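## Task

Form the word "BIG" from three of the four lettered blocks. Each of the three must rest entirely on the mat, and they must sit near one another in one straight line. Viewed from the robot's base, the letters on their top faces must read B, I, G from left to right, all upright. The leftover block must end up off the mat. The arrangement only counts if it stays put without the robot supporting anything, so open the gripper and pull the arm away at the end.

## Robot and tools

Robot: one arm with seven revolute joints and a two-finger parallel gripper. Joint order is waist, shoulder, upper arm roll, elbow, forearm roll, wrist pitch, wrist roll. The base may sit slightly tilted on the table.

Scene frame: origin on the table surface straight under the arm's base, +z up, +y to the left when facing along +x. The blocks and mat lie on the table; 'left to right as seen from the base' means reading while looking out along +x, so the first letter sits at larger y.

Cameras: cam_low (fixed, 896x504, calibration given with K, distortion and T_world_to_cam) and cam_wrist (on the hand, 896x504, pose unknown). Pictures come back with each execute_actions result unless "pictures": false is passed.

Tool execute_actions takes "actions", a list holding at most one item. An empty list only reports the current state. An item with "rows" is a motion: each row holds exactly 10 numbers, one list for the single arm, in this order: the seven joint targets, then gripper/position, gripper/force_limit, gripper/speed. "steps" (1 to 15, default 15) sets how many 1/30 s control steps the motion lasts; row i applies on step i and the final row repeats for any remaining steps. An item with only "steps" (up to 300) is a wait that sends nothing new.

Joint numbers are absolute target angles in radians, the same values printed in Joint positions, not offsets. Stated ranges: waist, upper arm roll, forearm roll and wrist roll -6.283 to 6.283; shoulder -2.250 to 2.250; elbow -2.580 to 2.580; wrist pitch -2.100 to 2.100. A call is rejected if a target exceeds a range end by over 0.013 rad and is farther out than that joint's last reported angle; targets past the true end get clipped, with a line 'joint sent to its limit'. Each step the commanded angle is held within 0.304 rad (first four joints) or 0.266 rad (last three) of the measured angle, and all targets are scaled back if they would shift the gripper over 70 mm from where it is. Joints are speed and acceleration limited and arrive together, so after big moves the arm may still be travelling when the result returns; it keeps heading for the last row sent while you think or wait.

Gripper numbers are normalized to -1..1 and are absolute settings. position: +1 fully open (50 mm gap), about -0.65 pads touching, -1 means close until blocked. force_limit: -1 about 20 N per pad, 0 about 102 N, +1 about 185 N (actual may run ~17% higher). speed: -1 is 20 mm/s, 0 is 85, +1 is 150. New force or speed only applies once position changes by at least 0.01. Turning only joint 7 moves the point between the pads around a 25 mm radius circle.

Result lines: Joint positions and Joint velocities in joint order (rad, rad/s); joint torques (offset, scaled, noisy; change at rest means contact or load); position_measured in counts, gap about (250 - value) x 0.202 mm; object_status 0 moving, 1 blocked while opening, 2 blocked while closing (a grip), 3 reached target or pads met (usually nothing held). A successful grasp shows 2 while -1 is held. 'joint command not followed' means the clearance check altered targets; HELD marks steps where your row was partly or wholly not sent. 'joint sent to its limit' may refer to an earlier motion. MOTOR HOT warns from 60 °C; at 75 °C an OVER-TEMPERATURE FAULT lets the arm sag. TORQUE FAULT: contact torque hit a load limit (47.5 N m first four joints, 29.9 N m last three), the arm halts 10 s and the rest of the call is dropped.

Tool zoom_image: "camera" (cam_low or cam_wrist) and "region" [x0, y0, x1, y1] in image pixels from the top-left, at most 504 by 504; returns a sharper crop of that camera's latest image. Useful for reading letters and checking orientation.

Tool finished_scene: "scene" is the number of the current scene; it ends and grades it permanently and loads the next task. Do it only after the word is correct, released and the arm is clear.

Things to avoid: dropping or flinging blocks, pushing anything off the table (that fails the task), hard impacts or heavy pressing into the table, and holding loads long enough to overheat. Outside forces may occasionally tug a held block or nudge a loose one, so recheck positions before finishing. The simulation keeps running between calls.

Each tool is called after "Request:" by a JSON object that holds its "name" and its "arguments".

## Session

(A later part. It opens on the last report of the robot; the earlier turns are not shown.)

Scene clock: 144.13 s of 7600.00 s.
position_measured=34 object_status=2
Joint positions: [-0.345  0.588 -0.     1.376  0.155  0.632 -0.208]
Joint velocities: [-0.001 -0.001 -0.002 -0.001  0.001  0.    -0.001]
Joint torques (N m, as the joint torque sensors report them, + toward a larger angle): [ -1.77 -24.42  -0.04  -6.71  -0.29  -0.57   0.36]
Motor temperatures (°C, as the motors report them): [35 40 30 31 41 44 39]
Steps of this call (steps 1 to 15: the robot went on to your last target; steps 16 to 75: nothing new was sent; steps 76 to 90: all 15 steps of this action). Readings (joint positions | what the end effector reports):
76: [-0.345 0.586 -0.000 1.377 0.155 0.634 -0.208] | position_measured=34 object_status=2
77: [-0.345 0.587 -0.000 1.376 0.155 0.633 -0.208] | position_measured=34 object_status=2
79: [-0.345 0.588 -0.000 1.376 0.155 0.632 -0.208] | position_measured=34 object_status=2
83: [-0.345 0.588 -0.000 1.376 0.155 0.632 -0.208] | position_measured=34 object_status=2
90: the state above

Request:
{"name": "execute_actions", "arguments": {"actions": [{"rows": [[-0.3447,0.588,0,1.376,0.155,0.632,-0.208,1,-0.5,-0.5]], "steps": 9}], "pictures": false}}

Request:
{"name": "execute_actions", "arguments": {"actions": [{"rows": [[-0.347,0.56,0,1.3824,0.152,0.654,-0.206,1,-0.5,-0.5],[-0.347,0.56,0,1.3824,0.152,0.654,-0.206,1,-0.5,-0.5],[-0.347,0.56,0,1.3824,0.152,0.654,-0.206,1,-0.5,-0.5],[-0.35,0.51,0,1.393,0.147,0.694,-0.203,1,-0.5,-0.5],[-0.35,0.51,0,1.393,0.147,0.694,-0.203,1,-0.5,-0.5],[-0.35,0.51,0,1.393,0.147,0.694,-0.203,1,-0.5,-0.5],[-0.357,0.43,0,1.405,0.14,0.76,-0.2,1,-0.5,-0.5]], "steps": 15}]}}

Request:
{"name": "execute_actions", "arguments": {"actions": [{"rows": [[-0.43,0.30,0,1.81,0.45,0.52,-1.1,1,-0.5,-0.5]], "steps": 15}], "pictures": false}}

Request:
{"name": "execute_actions", "arguments": {"actions": [{"rows": [[-0.5117,0.2252,0,2.2143,0.8152,0.2443,-2.14,1,-0.5,-0.5]], "steps": 15}], "pictures": false}}

Request:
{"name": "execute_actions", "arguments": {"actions": [{"steps": 40}]}}

Scene clock: 164.57 s of 7600.00 s.
position_measured=3 object_status=0
Joint positions: [-0.345  0.588  0.     1.376  0.155  0.632 -0.208]
Joint velocities: [-0.     0.001  0.001  0.001  0.002  0.     0.002]
Joint torques (N m, as the joint torque sensors report them, + toward a larger angle): [ -1.85 -25.38  -0.21  -6.63  -0.33  -0.31   0.32]
Motor temperatures (°C, as the motors report them): [35 40 30 31 41 44 39]
Steps of this call (steps 1 to 15: the robot went on to your last target; steps 16 to 90: nothing new was sent; then 17.13 s passed at rest; steps 91 to 99: all 9 steps of this action). Readings (joint positions | what the end effector reports):
91: [-0.345 0.587 -0.000 1.376 0.155 0.632 -0.208] | position_measured=28 object_status=0
92: [-0.345 0.587 -0.000 1.376 0.155 0.632 -0.208] | position_measured=19 object_status=0
94: [-0.345 0.588 -0.000 1.376 0.155 0.632 -0.208] | position_measured=4 object_status=0
98: [-0.345 0.588 0.000 1.376 0.155 0.632 -0.208] | position_measured=3 object_status=0
99: the state above

Scene clock: 165.07 s of 7600.00 s.
position_measured=3 object_status=3
Joint positions: [-0.356  0.435 -0.     1.403  0.14   0.759 -0.2  ]
Joint velocities: [-0.002 -0.032  0.001  0.02  -0.004  0.029  0.001]
Joint torques (N m, as the joint torque sensors report them, + toward a larger angle): [ -1.59 -23.67  -0.06  -6.94  -0.18  -0.36   0.34]
Motor temperatures (°C, as the motors report them): [35 40 30 31 41 44 39]
Steps of this call (steps 1 to 15: all 15 steps of this action). Readings (joint positions | what the end effector reports):
1: [-0.345 0.587 0.000 1.376 0.155 0.633 -0.208] | position_measured=3 object_status=0
2: [-0.345 0.581 0.000 1.378 0.154 0.637 -0.208] | position_measured=3 object_status=3
4: [-0.347 0.565 -0.000 1.381 0.153 0.648 -0.207] | position_measured=3 object_status=3
8: [-0.350 0.511 0.000 1.393 0.147 0.691 -0.203] | position_measured=3 object_status=3
15: the state above

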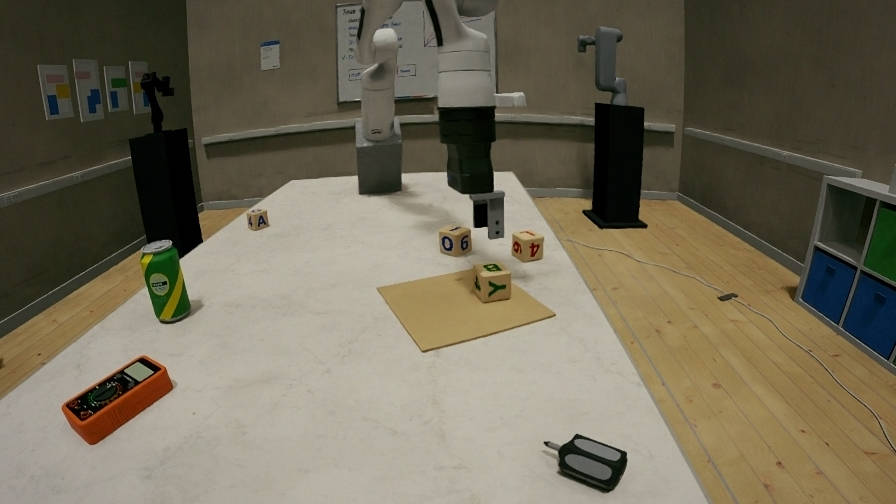

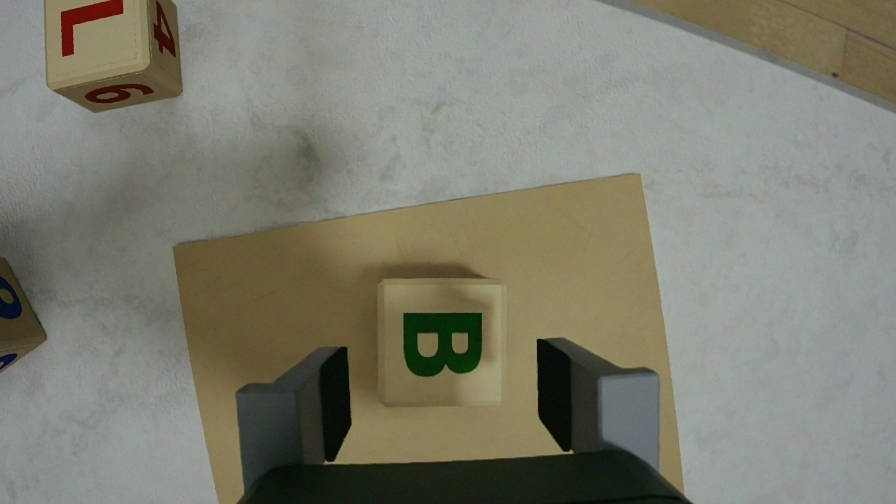

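Scene clock: 165.57 s of 7600.00 s.
position_measured=3 object_status=3
Joint positions: [-0.423  0.314 -0.     1.765  0.421  0.541 -0.619]
Joint velocities: [-0.052 -0.089  0.001  0.384  0.242 -0.173 -1.215]
Joint torques (N m, as the joint torque sensors report them, + toward a larger angle): [ -1.7  -21.94  -0.25  -7.07   0.18  -0.77  -0.17]
Motor temperatures (°C, as the motors report them): [35 40 30 31 41 44 39]
Steps of this call (steps 1 to 15: all 15 steps of this action). Readings (joint positions | what the end effector reports):
1: [-0.357 0.433 0.000 1.405 0.141 0.758 -0.201] | position_measured=3 object_status=3
2: [-0.359 0.429 0.000 1.411 0.146 0.754 -0.206] | position_measured=3 object_status=3
4: [-0.366 0.413 0.000 1.439 0.170 0.732 -0.230] | position_measured=3 object_status=3
8: [-0.395 0.361 0.000 1.561 0.279 0.639 -0.340] | position_measured=3 object_status=3
15: the state above

Scene clock: 166.07 s of 7600.00 s.
position_measured=3 object_status=3
Joint positions: [-0.502  0.234 -0.     2.162  0.766  0.274 -1.156]
Joint velocities: [-0.065 -0.058  0.     0.421  0.389 -0.237 -1.217]
Joint torques (N m, as the joint torque sensors report them, + toward a larger angle): [ -0.75 -17.85  -0.65  -4.68   0.19  -0.48   0.37]
Motor temperatures (°C, as the motors report them): [35 40 30 31 41 44 39]
Steps of this call (steps 1 to 15: all 15 steps of this action). Readings (joint positions | what the end effector reports):
1: [-0.425 0.310 -0.000 1.777 0.429 0.535 -0.660] | position_measured=3 object_status=3
2: [-0.428 0.306 0.000 1.792 0.439 0.526 -0.700] | position_measured=3 object_status=3
4: [-0.439 0.291 0.001 1.837 0.474 0.496 -0.767] | position_measured=3 object_status=3
8: [-0.472 0.260 -0.000 1.977 0.594 0.386 -0.890] | position_measured=3 object_status=3
15: the state above

Scene clock: 167.40 s of 7600.00 s.
position_measured=3 object_status=3
Joint positions: [-0.512  0.225  0.     2.214  0.815  0.244 -2.14 ]
Joint velocities: [ 0.001 -0.001  0.    -0.002 -0.001  0.     0.   ]
Joint torques (N m, as the joint torque sensors report them, + toward a larger angle): [ -1.73 -16.53  -0.8   -2.72  -0.21  -0.35   0.32]
Motor temperatures (°C, as the motors report them): [35 40 30 31 41 44 39]
Steps of this call (steps 1 to 40: the robot went on to your last target). Readings (joint positions | what the end effector reports):
1: [-0.504 0.232 -0.000 2.174 0.778 0.267 -1.197] | position_measured=3 object_status=3
2: [-0.506 0.231 -0.000 2.184 0.787 0.262 -1.237] | position_measured=3 object_status=3
4: [-0.508 0.229 -0.000 2.197 0.799 0.254 -1.318] | position_measured=3 object_status=3
8: [-0.510 0.227 -0.000 2.209 0.810 0.247 -1.481] | position_measured=3 object_status=3
40: the state above

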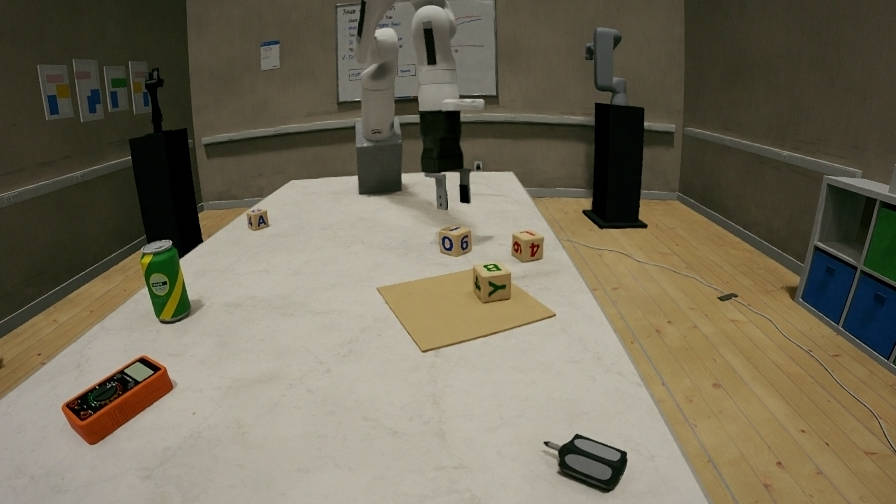

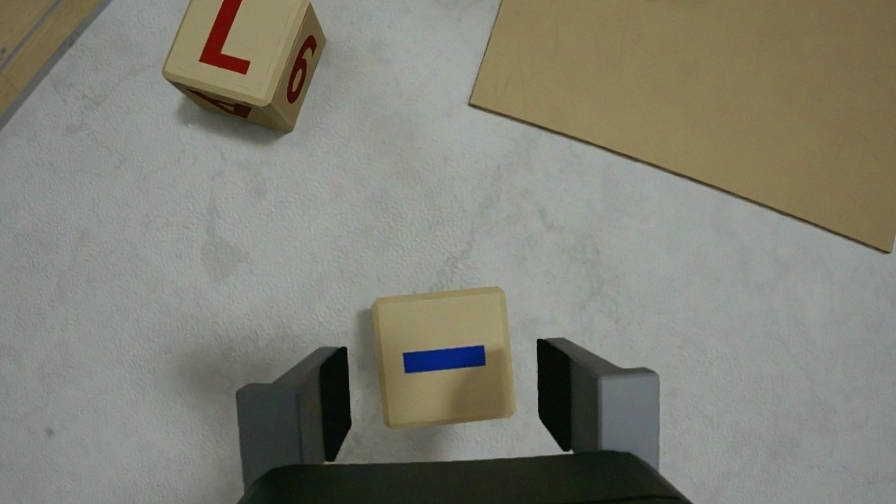

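Request:
{"name": "execute_actions", "arguments": {"actions": [{"rows": [[-0.4975,0.283,0,2.208,0.98,0.203,-2.22,1,-0.5,-0.5],[-0.4975,0.283,0,2.208,0.98,0.203,-2.22,1,-0.5,-0.5],[-0.4975,0.283,0,2.208,0.98,0.203,-2.22,1,-0.5,-0.5],[-0.4975,0.283,0,2.208,0.98,0.203,-2.22,1,-0.5,-0.5],[-0.4975,0.283,0,2.208,0.98,0.203,-2.22,1,-0.5,-0.5],[-0.4975,0.283,0,2.208,0.98,0.203,-2.22,1,-0.5,-0.5],[-0.4833,0.3416,0,2.2017,1.212,0.1737,-2.4415,1,-0.5,-0.5]], "steps": 15}], "pictures": false}}

Request:
{"name": "execute_actions", "arguments": {"actions": [{"steps": 10}]}}

Scene clock: 192.27 s of 7600.00 s.
position_measured=3 object_status=3
Joint positions: [-0.484  0.337  0.     2.202  1.205  0.175 -2.435]
Joint velocities: [ 0.008  0.043 -0.001 -0.007  0.237 -0.031 -0.229]
Joint torques (N m, as the joint torque sensors report them, + toward a larger angle): [ -1.83 -18.49  -0.19  -1.8   -0.51  -0.28   0.43]
Motor temperatures (°C, as the motors report them): [35 40 30 31 41 44 39]
Steps of this call (steps 1 to 15: the robot went on to your last target; steps 16 to 90: nothing new was sent; then 21.37 s passed at rest; steps 91 to 105: all 15 steps of this action). Readings (joint positions | what the end effector reports):
91: [-0.511 0.226 -0.000 2.214 0.817 0.244 -2.141] | position_measured=3 object_status=3
92: [-0.510 0.231 -0.000 2.214 0.826 0.241 -2.145] | position_measured=3 object_status=3
94: [-0.505 0.251 -0.000 2.212 0.876 0.229 -2.170] | position_measured=3 object_status=3
98: [-0.497 0.286 -0.000 2.207 0.990 0.202 -2.229] | position_measured=3 object_status=3
105: the state above

Scene clock: 192.60 s of 7600.00 s.
position_measured=3 object_status=3
Joint positions: [-0.483  0.341  0.     2.202  1.212  0.174 -2.441]
Joint velocities: [ 0.002  0.002 -0.001  0.002 -0.001 -0.     0.   ]
Joint torques (N m, as the joint torque sensors report them, + toward a larger angle): [ -1.9  -17.08  -0.58  -1.69  -0.22  -0.23   0.35]
Motor temperatures (°C, as the motors report them): [35 40 30 31 41 44 39]
Steps of this call (steps 1 to 10: the robot went on to your last target). Readings (joint positions | what the end effector reports):
1: [-0.484 0.338 0.000 2.202 1.210 0.174 -2.439] | position_measured=3 object_status=3
2: [-0.484 0.339 0.000 2.202 1.211 0.174 -2.440] | position_measured=3 object_status=3
4: [-0.484 0.340 -0.000 2.202 1.212 0.174 -2.441] | position_measured=3 object_status=3
8: [-0.483 0.341 0.000 2.202 1.212 0.174 -2.441] | position_measured=3 object_status=3
10: the state above

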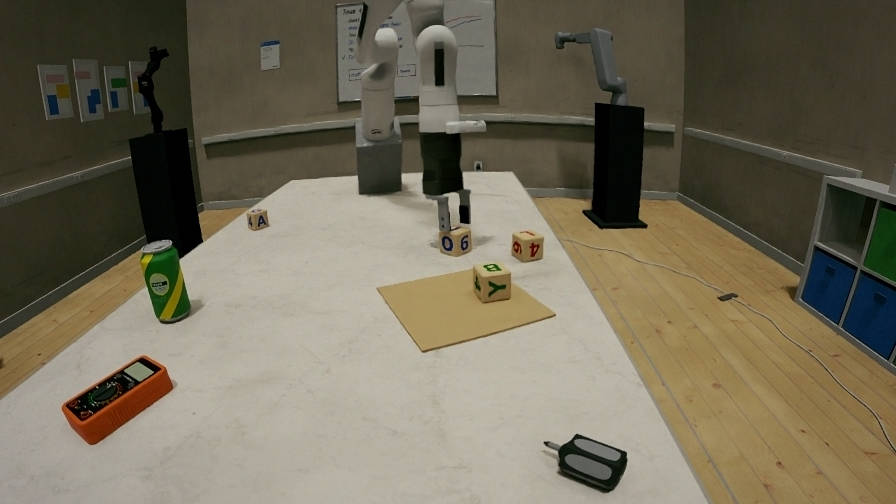

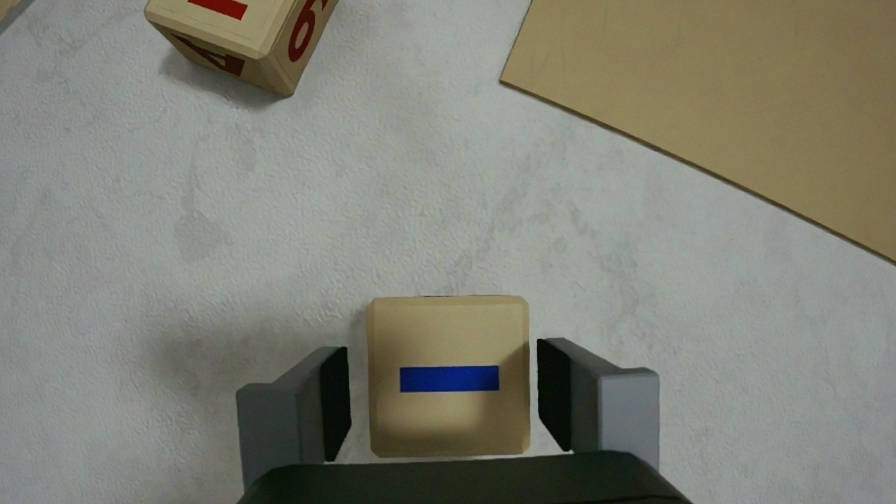

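Request:
{"name": "execute_actions", "arguments": {"actions": [{"rows": [[-0.4798,0.3416,0,2.2017,1.212,0.1737,-2.4265,1,-0.5,-0.5],[-0.4798,0.3416,0,2.2017,1.212,0.1737,-2.4265,1,-0.5,-0.5],[-0.4798,0.3416,0,2.2017,1.212,0.1737,-2.4265,1,-0.5,-0.5],[-0.4798,0.3416,0,2.2017,1.212,0.1737,-2.4265,1,-0.5,-0.5],[-0.4788,0.348,0,2.2004,1.239,0.1715,-2.453,1,-0.5,-0.5],[-0.4777,0.3543,0,2.199,1.267,0.1695,-2.481,1,-0.5,-0.5],[-0.4767,0.3607,0,2.1977,1.295,0.1675,-2.508,1,-0.5,-0.5],[-0.4756,0.367,0,2.1964,1.324,0.1655,-2.537,1,-0.5,-0.5]], "steps": 15}]}}

Scene clock: 204.37 s of 7600.00 s.
position_measured=3 object_status=3
Joint positions: [-0.476  0.366 -0.     2.196  1.323  0.166 -2.536]
Joint velocities: [ 0.001  0.012 -0.001  0.001  0.021 -0.002 -0.021]
Joint torques (N m, as the joint torque sensors report them, + toward a larger angle): [ -2.05 -17.79  -0.51  -1.54  -0.35  -0.23   0.38]
Motor temperatures (°C, as the motors report them): [35 40 30 31 41 44 39]
Steps of this call (steps 1 to 15: the robot went on to your last target; steps 16 to 90: nothing new was sent; then 8.27 s passed at rest; steps 91 to 105: all 15 steps of this action). Readings (joint positions | what the end effector reports):
91: [-0.483 0.342 -0.000 2.202 1.212 0.174 -2.440] | position_measured=3 object_status=3
92: [-0.481 0.342 -0.000 2.202 1.212 0.174 -2.436] | position_measured=3 object_status=3
94: [-0.481 0.342 0.000 2.202 1.212 0.174 -2.430] | position_measured=3 object_status=3
98: [-0.478 0.352 -0.000 2.200 1.252 0.171 -2.467] | position_measured=3 object_status=3
105: the state above

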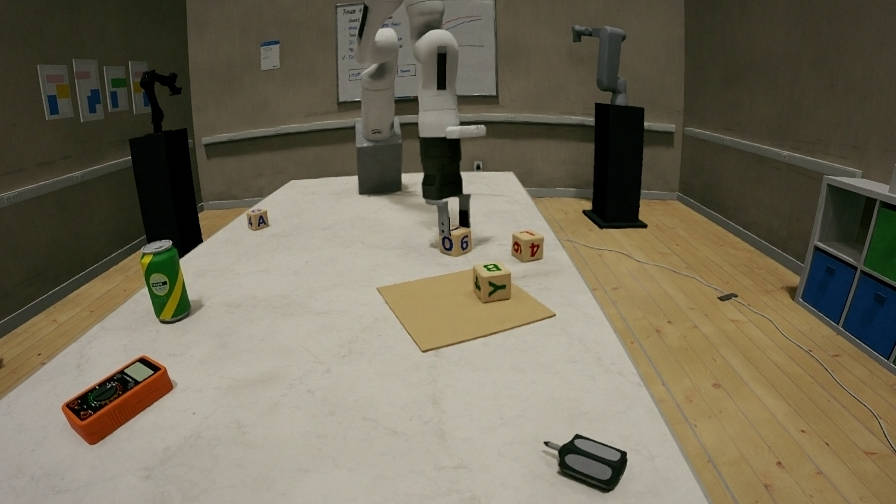

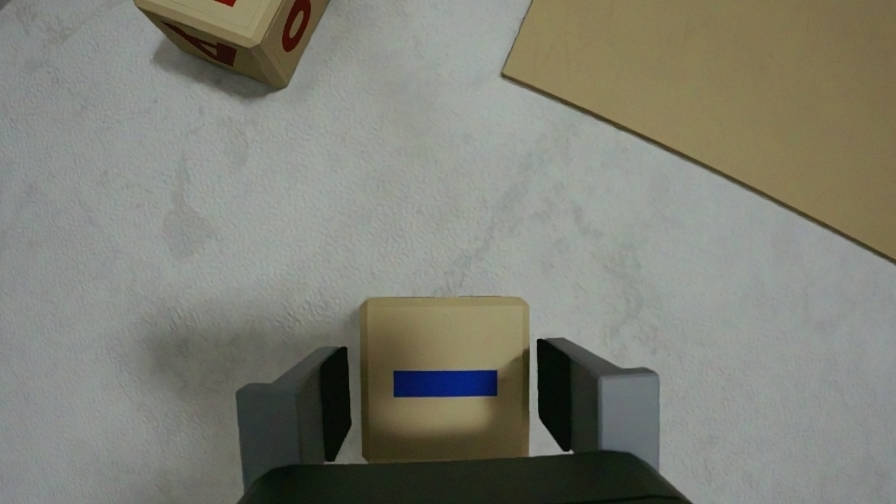

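Request:
{"name": "execute_actions", "arguments": {"actions": [{"rows": [[-0.4735,0.3733,0,2.195,1.354,0.164,-2.566,1,-0.5,-0.5],[-0.4722,0.3797,0,2.1938,1.384,0.1625,-2.596,1,-0.5,-0.5],[-0.471,0.386,0,2.1924,1.414,0.161,-2.626,1,-0.5,-0.5],[-0.4698,0.3925,0,2.1911,1.4446,0.1595,-2.656,1,-0.5,-0.5],[-0.4686,0.3988,0,2.1898,1.477,0.1585,-2.688,1,-0.5,-0.5],[-0.4675,0.4052,0,2.1885,1.509,0.1575,-2.72,1,-0.5,-0.5],[-0.4663,0.4115,0,2.187,1.542,0.1567,-2.752,1,-0.5,-0.5],[-0.4652,0.4179,0,2.1858,1.5747,0.1561,-2.784,1,-0.5,-0.5],[-0.464,0.4242,0,2.1845,1.608,0.1557,-2.816,1,-0.5,-0.5],[-0.4629,0.4306,0,2.183,1.641,0.1554,-2.849,1,-0.5,-0.5],[-0.4617,0.437,0,2.1818,1.674,0.1553,-2.881,1,-0.5,-0.5],[-0.4606,0.4433,0,2.1805,1.7069,0.1554,-2.914,1,-0.5,-0.5]], "steps": 15}], "pictures": false}}

Request:
{"name": "execute_actions", "arguments": {"actions": [{"steps": 10}]}}

Request:
{"name": "execute_actions", "arguments": {"actions": [{"rows": [[-0.4606,0.4433,0,2.1805,1.7069,0.1554,-2.914,-1,-0.5,-0.3]], "steps": 14}], "pictures": false}}

Scene clock: 216.37 s of 7600.00 s.
position_measured=3 object_status=3
Joint positions: [-0.462  0.436  0.     2.182  1.673  0.156 -2.88 ]
Joint velocities: [ 0.019  0.102 -0.    -0.021  0.61  -0.004 -0.6  ]
Joint torques (N m, as the joint torque sensors report them, + toward a larger angle): [ -1.87 -18.22  -0.6   -0.86  -0.32  -0.07   0.12]
Motor temperatures (°C, as the motors report them): [35 40 30 31 41 44 39]
Steps of this call (steps 1 to 15: the robot went on to your last target; steps 16 to 90: nothing new was sent; then 8.50 s passed at rest; steps 91 to 105: all 15 steps of this action). Readings (joint positions | what the end effector reports):
91: [-0.475 0.368 -0.000 2.196 1.325 0.165 -2.538] | position_measured=3 object_status=3
92: [-0.475 0.370 -0.000 2.196 1.334 0.165 -2.547] | position_measured=3 object_status=3
94: [-0.473 0.378 -0.000 2.194 1.367 0.163 -2.579] | position_measured=3 object_status=3
98: [-0.469 0.398 0.000 2.190 1.467 0.159 -2.678] | position_measured=3 object_status=3
105: the state above

Scene clock: 216.70 s of 7600.00 s.
position_measured=3 object_status=3
Joint positions: [-0.461  0.443  0.     2.181  1.707  0.155 -2.914]
Joint velocities: [ 0.     0.002  0.001  0.     0.002 -0.     0.001]
Joint torques (N m, as the joint torque sensors report them, + toward a larger angle): [ -1.8  -18.15  -0.51  -0.73  -0.19  -0.17   0.41]
Motor temperatures (°C, as the motors report them): [35 40 30 31 41 44 39]
Steps of this call (steps 1 to 10: the robot went on to your last target). Readings (joint positions | what the end effector reports):
1: [-0.461 0.439 0.000 2.181 1.690 0.156 -2.897] | position_measured=3 object_status=3
2: [-0.461 0.440 0.000 2.181 1.699 0.155 -2.906] | position_measured=3 object_status=3
4: [-0.461 0.441 0.000 2.181 1.705 0.155 -2.912] | position_measured=3 object_status=3
8: [-0.461 0.443 0.000 2.181 1.707 0.155 -2.914] | position_measured=3 object_status=3
10: the state above

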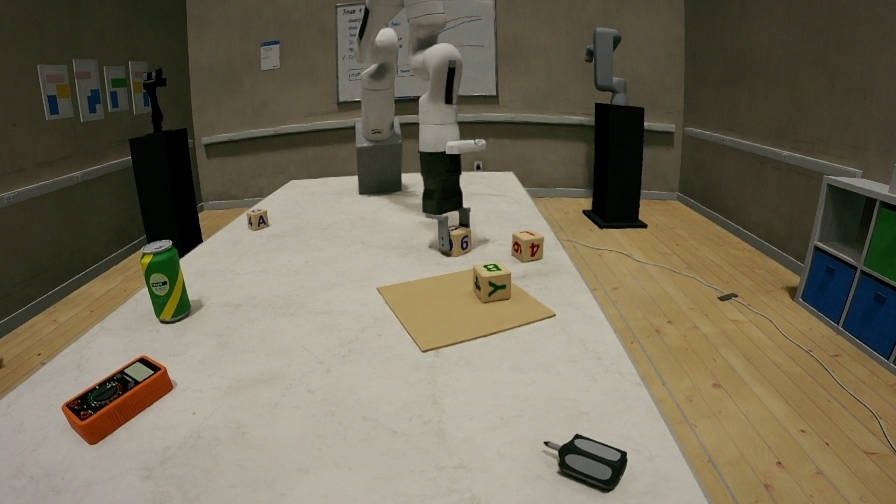

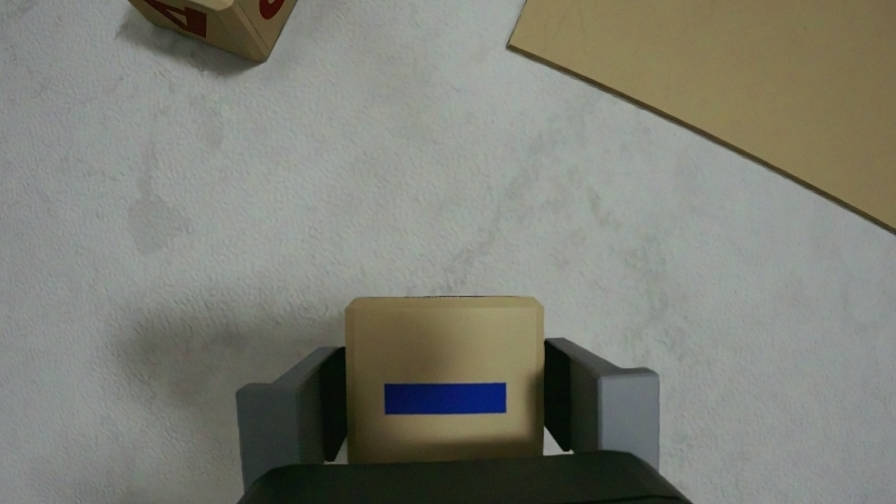

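Scene clock: 217.17 s of 7600.00 s.
position_measured=34 object_status=2
Joint positions: [-0.461  0.443 -0.     2.181  1.707  0.155 -2.914]
Joint velocities: [-0.002  0.001  0.001 -0.002  0.    -0.    -0.   ]
Joint torques (N m, as the joint torque sensors report them, + toward a larger angle): [ -1.88 -17.89  -0.59  -0.84  -0.22  -0.26   0.34]
Motor temperatures (°C, as the motors report them): [35 40 30 31 41 44 39]
Steps of this call (steps 1 to 14: all 14 steps of this action). Readings (joint positions | what the end effector reports):
1: [-0.461 0.443 0.000 2.181 1.707 0.155 -2.914] | position_measured=11 object_status=0
2: [-0.461 0.443 0.000 2.181 1.707 0.155 -2.914] | position_measured=22 object_status=0
4: [-0.461 0.443 -0.000 2.181 1.707 0.155 -2.914] | position_measured=34 object_status=0
8: [-0.461 0.443 -0.000 2.181 1.707 0.155 -2.914] | position_measured=34 object_status=0
14: the state above

Request:
{"name": "execute_actions", "arguments": {"actions": []}}

Scene clock: 241.93 s of 7600.00 s.
position_measured=34 object_status=2
Joint positions: [-0.461  0.443 -0.     2.181  1.707  0.155 -2.914]
Joint velocities: [ 0.001  0.001  0.    -0.    -0.003  0.    -0.001]
Joint torques (N m, as the joint torque sensors report them, + toward a larger angle): [ -1.91 -17.92  -0.46  -0.8   -0.22  -0.23   0.27]
Motor temperatures (°C, as the motors report them): [35 40 30 31 41 44 39]
Steps of this call (steps 1 to 15: the robot went on to your last target; steps 16 to 90: nothing new was sent; then 21.77 s passed at rest). Readings (joint positions | what the end effector reports):
1: [-0.461 0.443 -0.000 2.181 1.707 0.155 -2.914] | position_measured=34 object_status=2
2: [-0.461 0.443 -0.000 2.181 1.707 0.155 -2.914] | position_measured=34 object_status=2
4: [-0.461 0.443 -0.000 2.181 1.707 0.155 -2.914] | position_measured=34 object_status=2
8: [-0.461 0.443 -0.000 2.181 1.707 0.155 -2.914] | position_measured=34 object_status=2
90: the state above
The arm was judged still, so your last target was given up. Only a new action makes it travel on or press farther. Fingers that are still opening or closing keep moving.

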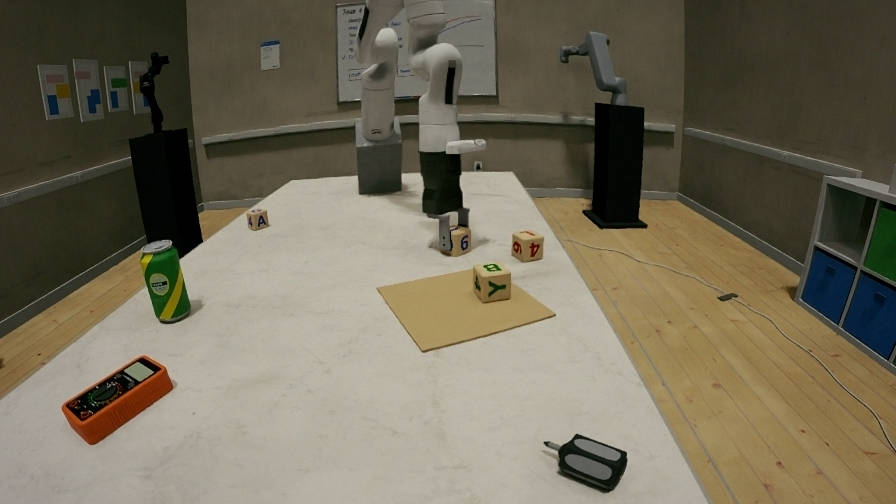

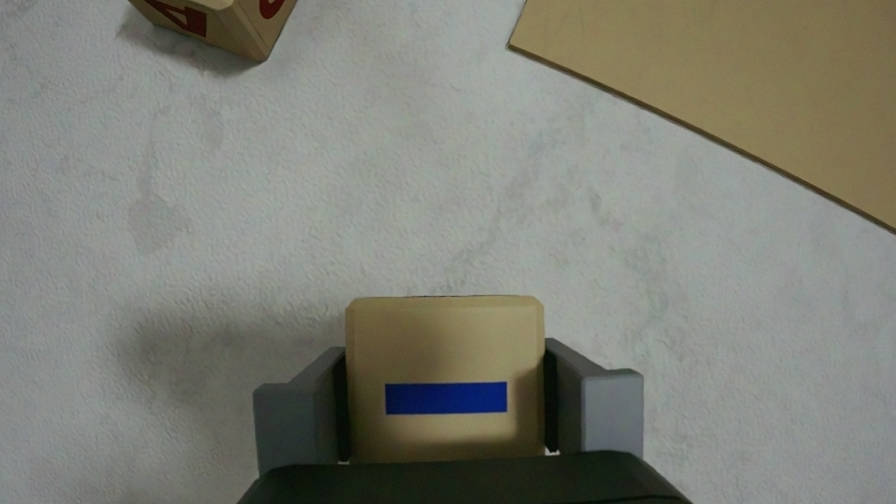

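Request:
{"name": "execute_actions", "arguments": {"actions": [{"rows":[[-0.4698,0.3925,0,2.1911,1.4446,0.1595,-2.656,-1,-0.5,-0.3],[-0.4698,0.3925,0,2.1911,1.4446,0.1595,-2.656,-1,-0.5,-0.3],[-0.4698,0.3925,0,2.1911,1.4446,0.1595,-2.656,-1,-0.5,-0.3],[-0.4698,0.3925,0,2.1911,1.4446,0.1595,-2.656,-1,-0.5,-0.3],[-0.4698,0.3925,0,2.1911,1.4446,0.1595,-2.656,-1,-0.5,-0.3],[-0.4698,0.3925,0,2.1911,1.4446,0.1595,-2.656,-1,-0.5,-0.3],[-0.4698,0.3925,0,2.1911,1.4446,0.1595,-2.656,-1,-0.5,-0.3],[-0.4798,0.3416,0,2.2017,1.212,0.1737,-2.4265,-1,-0.5,-0.3]],"steps":15}], "pictures": false}}

Request:
{"name": "execute_actions", "arguments": {"actions": [{"rows":[[-0.52,0.15,0,2.2,0.65,0.33,-1.9,-1,-0.5,-0.3]],"steps":15}], "pictures": false}}

Request:
{"name": "execute_actions", "arguments": {"actions": [{"steps":12}], "pictures": false}}

Request:
{"name": "execute_actions", "arguments": {"actions": [{"rows":[[-0.268,0.367,0,1.415,0.061,0.805,-0.062,-1,-0.5,-0.3]],"steps":15}], "pictures": false}}

Request:
{"name": "execute_actions", "arguments": {"actions": [{"steps":60}]}}

Scene clock: 268.23 s of 7600.00 s.
position_measured=34 object_status=2
Joint positions: [-0.479  0.348 -0.     2.2    1.236  0.172 -2.45 ]
Joint velocities: [-0.018 -0.093 -0.     0.024 -0.57   0.034  0.555]
Joint torques (N m, as the joint torque sensors report them, + toward a larger angle): [ -2.37 -16.79  -0.55  -1.36  -0.38  -0.39   0.22]
Motor temperatures (°C, as the motors report them): [35 39 30 31 41 44 39]
Steps of this call (steps 1 to 90: nothing new was sent; then 22.80 s passed at rest; steps 91 to 105: all 15 steps of this action). Readings (joint positions | what the end effector reports):
91: [-0.461 0.443 -0.000 2.181 1.705 0.155 -2.913] | position_measured=34 object_status=2
92: [-0.461 0.440 0.000 2.181 1.696 0.156 -2.903] | position_measured=34 object_status=2
94: [-0.463 0.429 0.000 2.183 1.646 0.156 -2.854] | position_measured=34 object_status=2
98: [-0.468 0.400 0.000 2.189 1.490 0.159 -2.701] | position_measured=34 object_status=2
105: the state above

Scene clock: 268.73 s of 7600.00 s.
position_measured=34 object_status=2
Joint positions: [-0.518  0.158  0.     2.2    0.705  0.326 -1.943]
Joint velocities: [-0.027 -0.105 -0.005  0.003 -0.943  0.087  0.75 ]
Joint torques (N m, as the joint torque sensors report them, + toward a larger angle): [ -1.57 -15.95  -1.05  -3.79  -0.29  -0.43   0.58]
Motor temperatures (°C, as the motors report them): [35 39 30 31 41 44 39]
Steps of this call (steps 1 to 15: all 15 steps of this action). Readings (joint positions | what the end effector reports):
1: [-0.479 0.344 -0.000 2.201 1.219 0.174 -2.433] | position_measured=34 object_status=2
2: [-0.482 0.335 0.000 2.202 1.200 0.178 -2.415] | position_measured=34 object_status=2
4: [-0.489 0.299 -0.000 2.202 1.143 0.201 -2.358] | position_measured=34 object_status=2
8: [-0.507 0.213 0.000 2.199 0.984 0.276 -2.199] | position_measured=34 object_status=2
15: the state above

Scene clock: 269.13 s of 7600.00 s.
position_measured=34 object_status=2
Joint positions: [-0.52  0.15 -0.    2.2   0.65  0.33 -1.9 ]
Joint velocities: [-0.001 -0.002  0.    -0.001  0.     0.    -0.001]
Joint torques (N m, as the joint torque sensors report them, + toward a larger angle): [ -1.4  -16.8   -0.81  -3.52  -0.3   -0.29   0.3 ]
Motor temperatures (°C, as the motors report them): [35 39 30 31 41 44 39]
Steps of this call (steps 1 to 12: the robot went on to your last target). Readings (joint positions | what the end effector reports):
1: [-0.519 0.155 -0.000 2.200 0.678 0.328 -1.921] | position_measured=34 object_status=2
2: [-0.519 0.153 -0.000 2.200 0.661 0.329 -1.908] | position_measured=34 object_status=2
4: [-0.520 0.152 -0.000 2.200 0.651 0.330 -1.901] | position_measured=34 object_status=2
8: [-0.520 0.151 -0.000 2.200 0.650 0.330 -1.900] | position_measured=34 object_status=2
12: the state above

Scene clock: 269.63 s of 7600.00 s.
position_measured=34 object_status=2
Joint positions: [-0.302  0.338  0.001  1.77   0.274  0.695 -1.523]
Joint velocities: [ 0.214  0.18   0.002 -1.088 -0.946  0.752  0.965]
Joint torques (N m, as the joint torque sensors report them, + toward a larger angle): [ -1.54 -22.08  -1.12  -4.43  -0.49   0.28   0.48]
Motor temperatures (°C, as the motors report them): [35 39 30 31 41 44 39]
Steps of this call (steps 1 to 15: all 15 steps of this action). Readings (joint positions | what the end effector reports):
1: [-0.518 0.151 -0.000 2.199 0.649 0.331 -1.899] | position_measured=34 object_status=2
2: [-0.512 0.157 -0.001 2.193 0.645 0.335 -1.895] | position_measured=34 object_status=2
4: [-0.487 0.179 -0.002 2.166 0.622 0.358 -1.872] | position_measured=34 object_status=2
8: [-0.405 0.250 -0.000 2.052 0.522 0.459 -1.772] | position_measured=34 object_status=2
15: the state above

Scene clock: 271.63 s of 7600.00 s.
position_measured=34 object_status=2
Joint positions: [-0.268  0.367 -0.     1.415  0.061  0.805 -0.062]
Joint velocities: [ 0.    -0.    -0.001 -0.001 -0.001 -0.     0.001]
Joint torques (N m, as the joint torque sensors report them, + toward a larger angle): [ -0.73 -24.75   0.07  -8.01  -0.45  -0.28   0.34]
Motor temperatures (°C, as the motors report them): [35 39 30 31 41 44 39]
Steps of this call (steps 1 to 60: the robot went on to your last target). Readings (joint positions | what the end effector reports):
1: [-0.296 0.343 0.001 1.735 0.244 0.718 -1.492] | position_measured=34 object_status=2
2: [-0.292 0.347 0.001 1.704 0.219 0.734 -1.464] | position_measured=34 object_status=2
4: [-0.287 0.351 0.001 1.647 0.182 0.753 -1.413] | position_measured=34 object_status=2
8: [-0.278 0.359 0.000 1.541 0.126 0.776 -1.288] | position_measured=34 object_status=2
60: the state above
The arm was judged still, so your last target was given up. Only a new action makes it travel on or press farther. Fingers that are still opening or closing keep moving.

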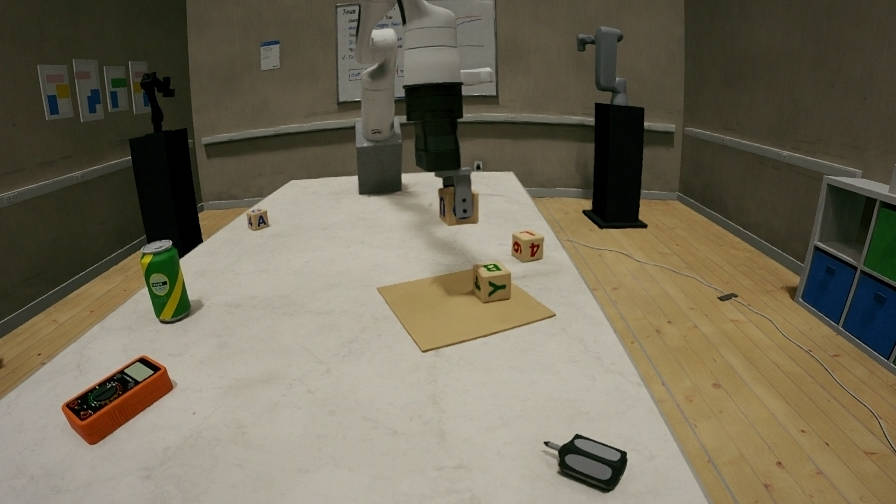

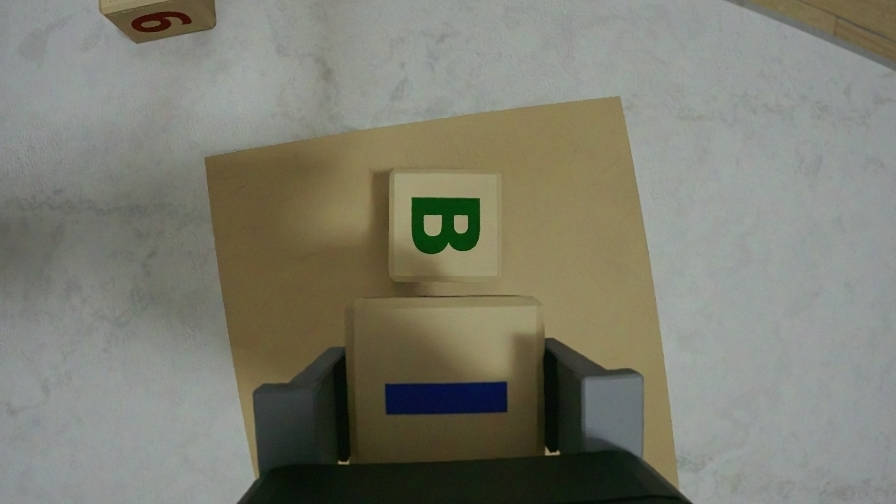

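Aligned. Descend to just above B's top.

Request:
{"name": "execute_actions", "arguments": {"actions": [{"rows":[[-0.2609,0.4454,0,1.398,0.069,0.7425,-0.0645,-1,-0.5,-0.3],[-0.2609,0.4454,0,1.398,0.069,0.7425,-0.0645,-1,-0.5,-0.3],[-0.2609,0.4454,0,1.398,0.069,0.7425,-0.0645,-1,-0.5,-0.3],[-0.2609,0.4454,0,1.398,0.069,0.7425,-0.0645,-1,-0.5,-0.3],[-0.2574,0.4845,0,1.3885,0.073,0.712,-0.066,-1,-0.5,-0.3]],"steps":15}], "pictures": false}}

Request:
{"name": "execute_actions", "arguments": {"actions": [{"steps":10}]}}

Scene clock: 278.43 s of 7600.00 s.
position_measured=34 object_status=2
Joint positions: [-0.258  0.483  0.     1.389  0.073  0.712 -0.066]
Joint velocities: [ 0.     0.019  0.    -0.004  0.    -0.002 -0.   ]
Joint torques (N m, as the joint torque sensors report them, + toward a larger angle): [ -1.21 -26.2    0.29  -7.38  -0.4   -0.48   0.33]
Motor temperatures (°C, as the motors report them): [35 40 30 31 41 44 39]
Steps of this call (steps 1 to 90: nothing new was sent; then 3.30 s passed at rest; steps 91 to 105: all 15 steps of this action). Readings (joint positions | what the end effector reports):
91: [-0.268 0.368 -0.000 1.415 0.061 0.804 -0.062] | position_measured=34 object_status=2
92: [-0.267 0.375 -0.000 1.413 0.061 0.800 -0.062] | position_measured=34 object_status=2
94: [-0.265 0.403 -0.000 1.406 0.064 0.779 -0.063] | position_measured=34 object_status=2
98: [-0.259 0.463 0.000 1.394 0.071 0.729 -0.065] | position_measured=34 object_status=2
105: the state above

Scene clock: 278.77 s of 7600.00 s.
position_measured=34 object_status=2
Joint positions: [-0.257  0.484 -0.     1.389  0.073  0.712 -0.066]
Joint velocities: [-0.001  0.001 -0.001 -0.     0.003  0.    -0.001]
Joint torques (N m, as the joint torque sensors report them, + toward a larger angle): [ -0.64 -25.63   0.24  -7.36  -0.33  -0.24   0.35]
Motor temperatures (°C, as the motors report them): [35 40 30 31 41 44 39]
Steps of this call (steps 1 to 10: the robot went on to your last target). Readings (joint positions | what the end effector reports):
1: [-0.258 0.483 0.000 1.389 0.073 0.712 -0.066] | position_measured=34 object_status=2
2: [-0.258 0.484 0.000 1.389 0.073 0.712 -0.066] | position_measured=34 object_status=2
4: [-0.257 0.484 0.000 1.389 0.073 0.712 -0.066] | position_measured=34 object_status=2
8: [-0.257 0.484 0.000 1.389 0.073 0.712 -0.066] | position_measured=34 object_status=2
10: the state above

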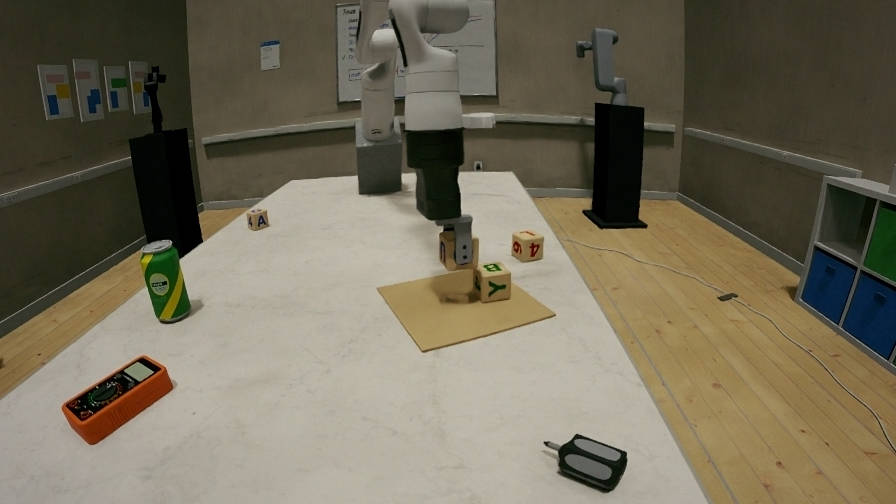

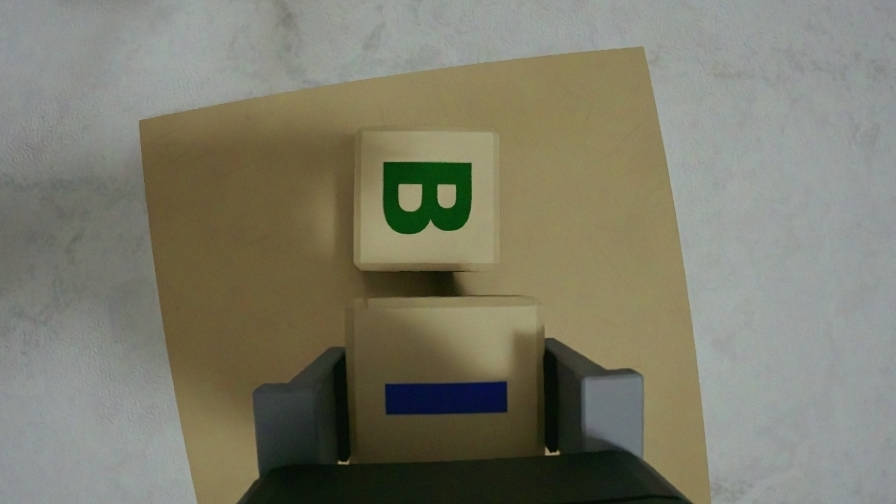

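Request:
{"name": "execute_actions", "arguments": {"actions": [{"rows":[[-0.2574,0.4845,0,1.402,0.073,0.698,-0.066,-1,-0.5,-0.3],[-0.2574,0.4845,0,1.402,0.073,0.698,-0.066,-1,-0.5,-0.3],[-0.2574,0.4845,0,1.402,0.073,0.698,-0.066,-1,-0.5,-0.3],[-0.2574,0.4845,0,1.402,0.073,0.698,-0.066,-1,-0.5,-0.3],[-0.2545,0.51,0,1.398,0.076,0.677,-0.067,-1,-0.5,-0.3],[-0.2545,0.51,0,1.398,0.076,0.677,-0.067,-1,-0.5,-0.3],[-0.2545,0.51,0,1.398,0.076,0.677,-0.067,-1,-0.5,-0.3],[-0.252,0.538,0,1.393,0.079,0.653,-0.068,-1,-0.5,-0.3]],"steps":15}], "pictures": false}}

Request:
{"name": "execute_actions", "arguments": {"actions": [{"steps":8}]}}

Scene clock: 295.70 s of 7600.00 s.
position_measured=34 object_status=2
Joint positions: [-0.252  0.536  0.     1.394  0.079  0.654 -0.068]
Joint velocities: [ 0.     0.019 -0.001 -0.007  0.001 -0.013 -0.   ]
Joint torques (N m, as the joint torque sensors report them, + toward a larger angle): [ -0.32 -26.14  -0.12  -7.08  -0.36  -0.34   0.34]
Motor temperatures (°C, as the motors report them): [35 40 30 31 41 44 39]
Steps of this call (steps 1 to 15: the robot went on to your last target; steps 16 to 90: nothing new was sent; then 13.43 s passed at rest; steps 91 to 105: all 15 steps of this action). Readings (joint positions | what the end effector reports):
91: [-0.257 0.484 0.000 1.389 0.073 0.711 -0.066] | position_measured=34 object_status=2
92: [-0.257 0.484 0.000 1.393 0.073 0.707 -0.066] | position_measured=34 object_status=2
94: [-0.257 0.484 0.000 1.399 0.073 0.701 -0.066] | position_measured=34 object_status=2
98: [-0.255 0.506 -0.000 1.398 0.075 0.682 -0.067] | position_measured=34 object_status=2
105: the state above

Scene clock: 295.97 s of 7600.00 s.
position_measured=34 object_status=2
Joint positions: [-0.252  0.538  0.     1.393  0.079  0.653 -0.068]
Joint velocities: [ 0.001  0.001  0.001 -0.004  0.001 -0.     0.001]
Joint torques (N m, as the joint torque sensors report them, + toward a larger angle): [ -0.8  -25.51   0.17  -7.04  -0.31  -0.32   0.38]
Motor temperatures (°C, as the motors report them): [35 40 30 31 41 44 39]
Steps of this call (steps 1 to 8: the robot went on to your last target). Readings (joint positions | what the end effector reports):
1: [-0.252 0.536 0.000 1.393 0.079 0.653 -0.068] | position_measured=34 object_status=2
2: [-0.252 0.537 0.000 1.393 0.079 0.653 -0.068] | position_measured=34 object_status=2
4: [-0.252 0.537 0.000 1.393 0.079 0.653 -0.068] | position_measured=34 object_status=2
8: the state above

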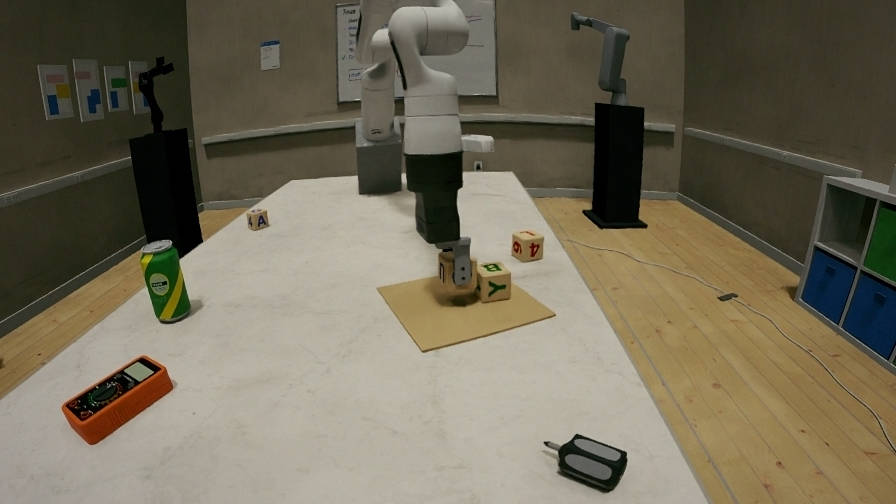

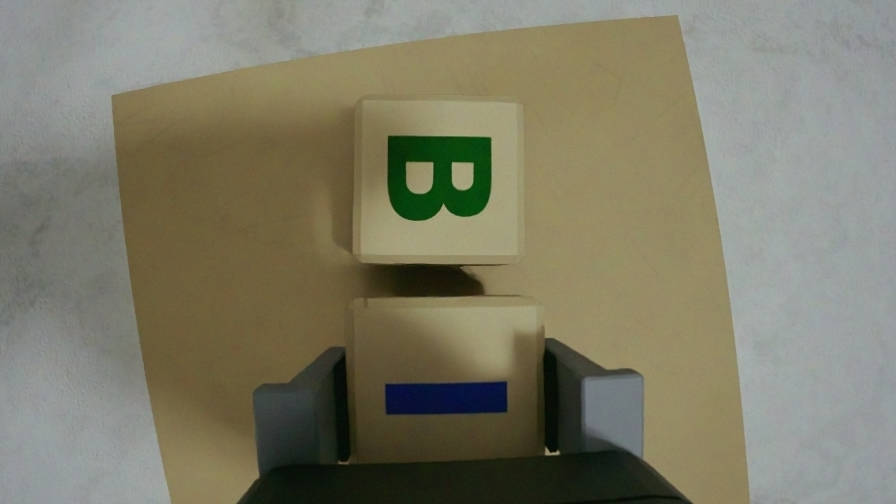

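Request:
{"name": "execute_actions", "arguments": {"actions": [{"rows":[[-0.262,0.536,0,1.401,0.079,0.647,-0.076,-1,-0.5,-0.3],[-0.262,0.536,0,1.401,0.079,0.647,-0.076,-1,-0.5,-0.3],[-0.262,0.536,0,1.401,0.079,0.647,-0.076,-1,-0.5,-0.3],[-0.262,0.536,0,1.401,0.079,0.647,-0.076,-1,-0.5,-0.3],[-0.262,0.536,0,1.401,0.079,0.647,-0.076,-1,-0.5,-0.3],[-0.2605,0.553,0,1.398,0.081,0.633,-0.077,-1,-0.5,-0.3],[-0.2605,0.553,0,1.398,0.081,0.633,-0.077,-1,-0.5,-0.3],[-0.2605,0.553,0,1.398,0.081,0.633,-0.077,-1,-0.5,-0.3],[-0.259,0.571,0,1.395,0.083,0.618,-0.078,-1,-0.5,-0.3]],"steps":15}], "pictures": false}}

Request:
{"name": "execute_actions", "arguments": {"actions": [{"steps":8}]}}

Scene clock: 306.13 s of 7600.00 s.
position_measured=34 object_status=2
Joint positions: [-0.259  0.569  0.     1.395  0.083  0.619 -0.078]
Joint velocities: [ 0.001  0.016 -0.001 -0.008  0.001 -0.014 -0.001]
Joint torques (N m, as the joint torque sensors report them, + toward a larger angle): [ -0.82 -25.72   0.07  -6.12  -0.57  -0.43   0.44]
Motor temperatures (°C, as the motors report them): [35 40 30 31 41 44 39]
Steps of this call (steps 1 to 15: the robot went on to your last target; steps 16 to 90: nothing new was sent; then 6.67 s passed at rest; steps 91 to 105: all 15 steps of this action). Readings (joint positions | what the end effector reports):
91: [-0.253 0.538 0.000 1.394 0.079 0.652 -0.069] | position_measured=34 object_status=2
92: [-0.256 0.537 0.001 1.396 0.079 0.651 -0.071] | position_measured=34 object_status=2
94: [-0.260 0.536 -0.000 1.399 0.079 0.648 -0.074] | position_measured=34 object_status=2
98: [-0.261 0.547 -0.000 1.398 0.080 0.639 -0.076] | position_measured=34 object_status=2
105: the state above

Scene clock: 306.40 s of 7600.00 s.
position_measured=34 object_status=2
Joint positions: [-0.259  0.571 -0.     1.395  0.083  0.618 -0.078]
Joint velocities: [-0.001  0.001  0.    -0.002 -0.001 -0.     0.001]
Joint torques (N m, as the joint torque sensors report them, + toward a larger angle): [ -0.9  -25.63   0.12  -6.68  -0.39  -0.33   0.23]
Motor temperatures (°C, as the motors report them): [35 40 30 31 41 44 39]
Steps of this call (steps 1 to 8: the robot went on to your last target). Readings (joint positions | what the end effector reports):
1: [-0.259 0.570 0.000 1.395 0.083 0.618 -0.078] | position_measured=34 object_status=2
2: [-0.259 0.570 -0.000 1.395 0.083 0.618 -0.078] | position_measured=34 object_status=2
4: [-0.259 0.571 -0.000 1.395 0.083 0.618 -0.078] | position_measured=34 object_status=2
8: the state above

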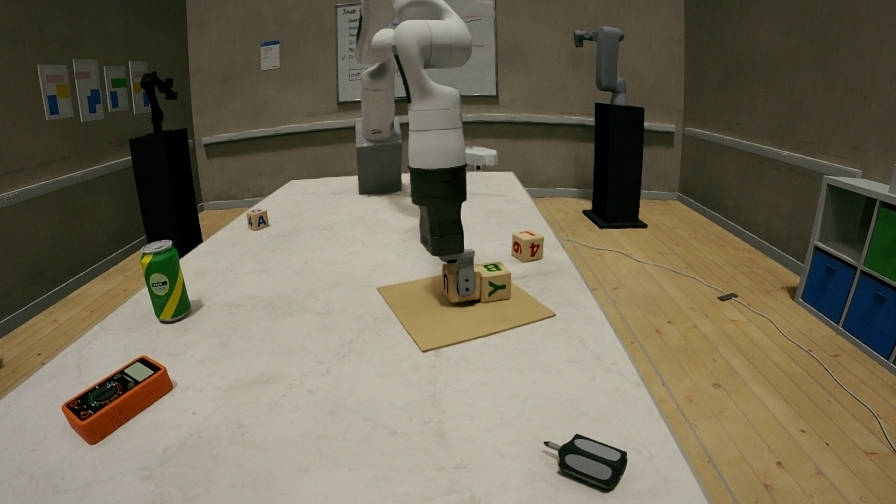

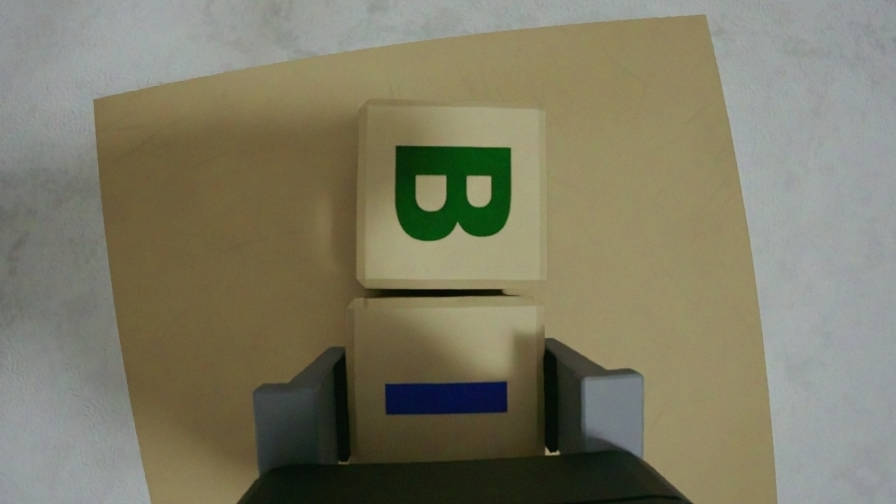

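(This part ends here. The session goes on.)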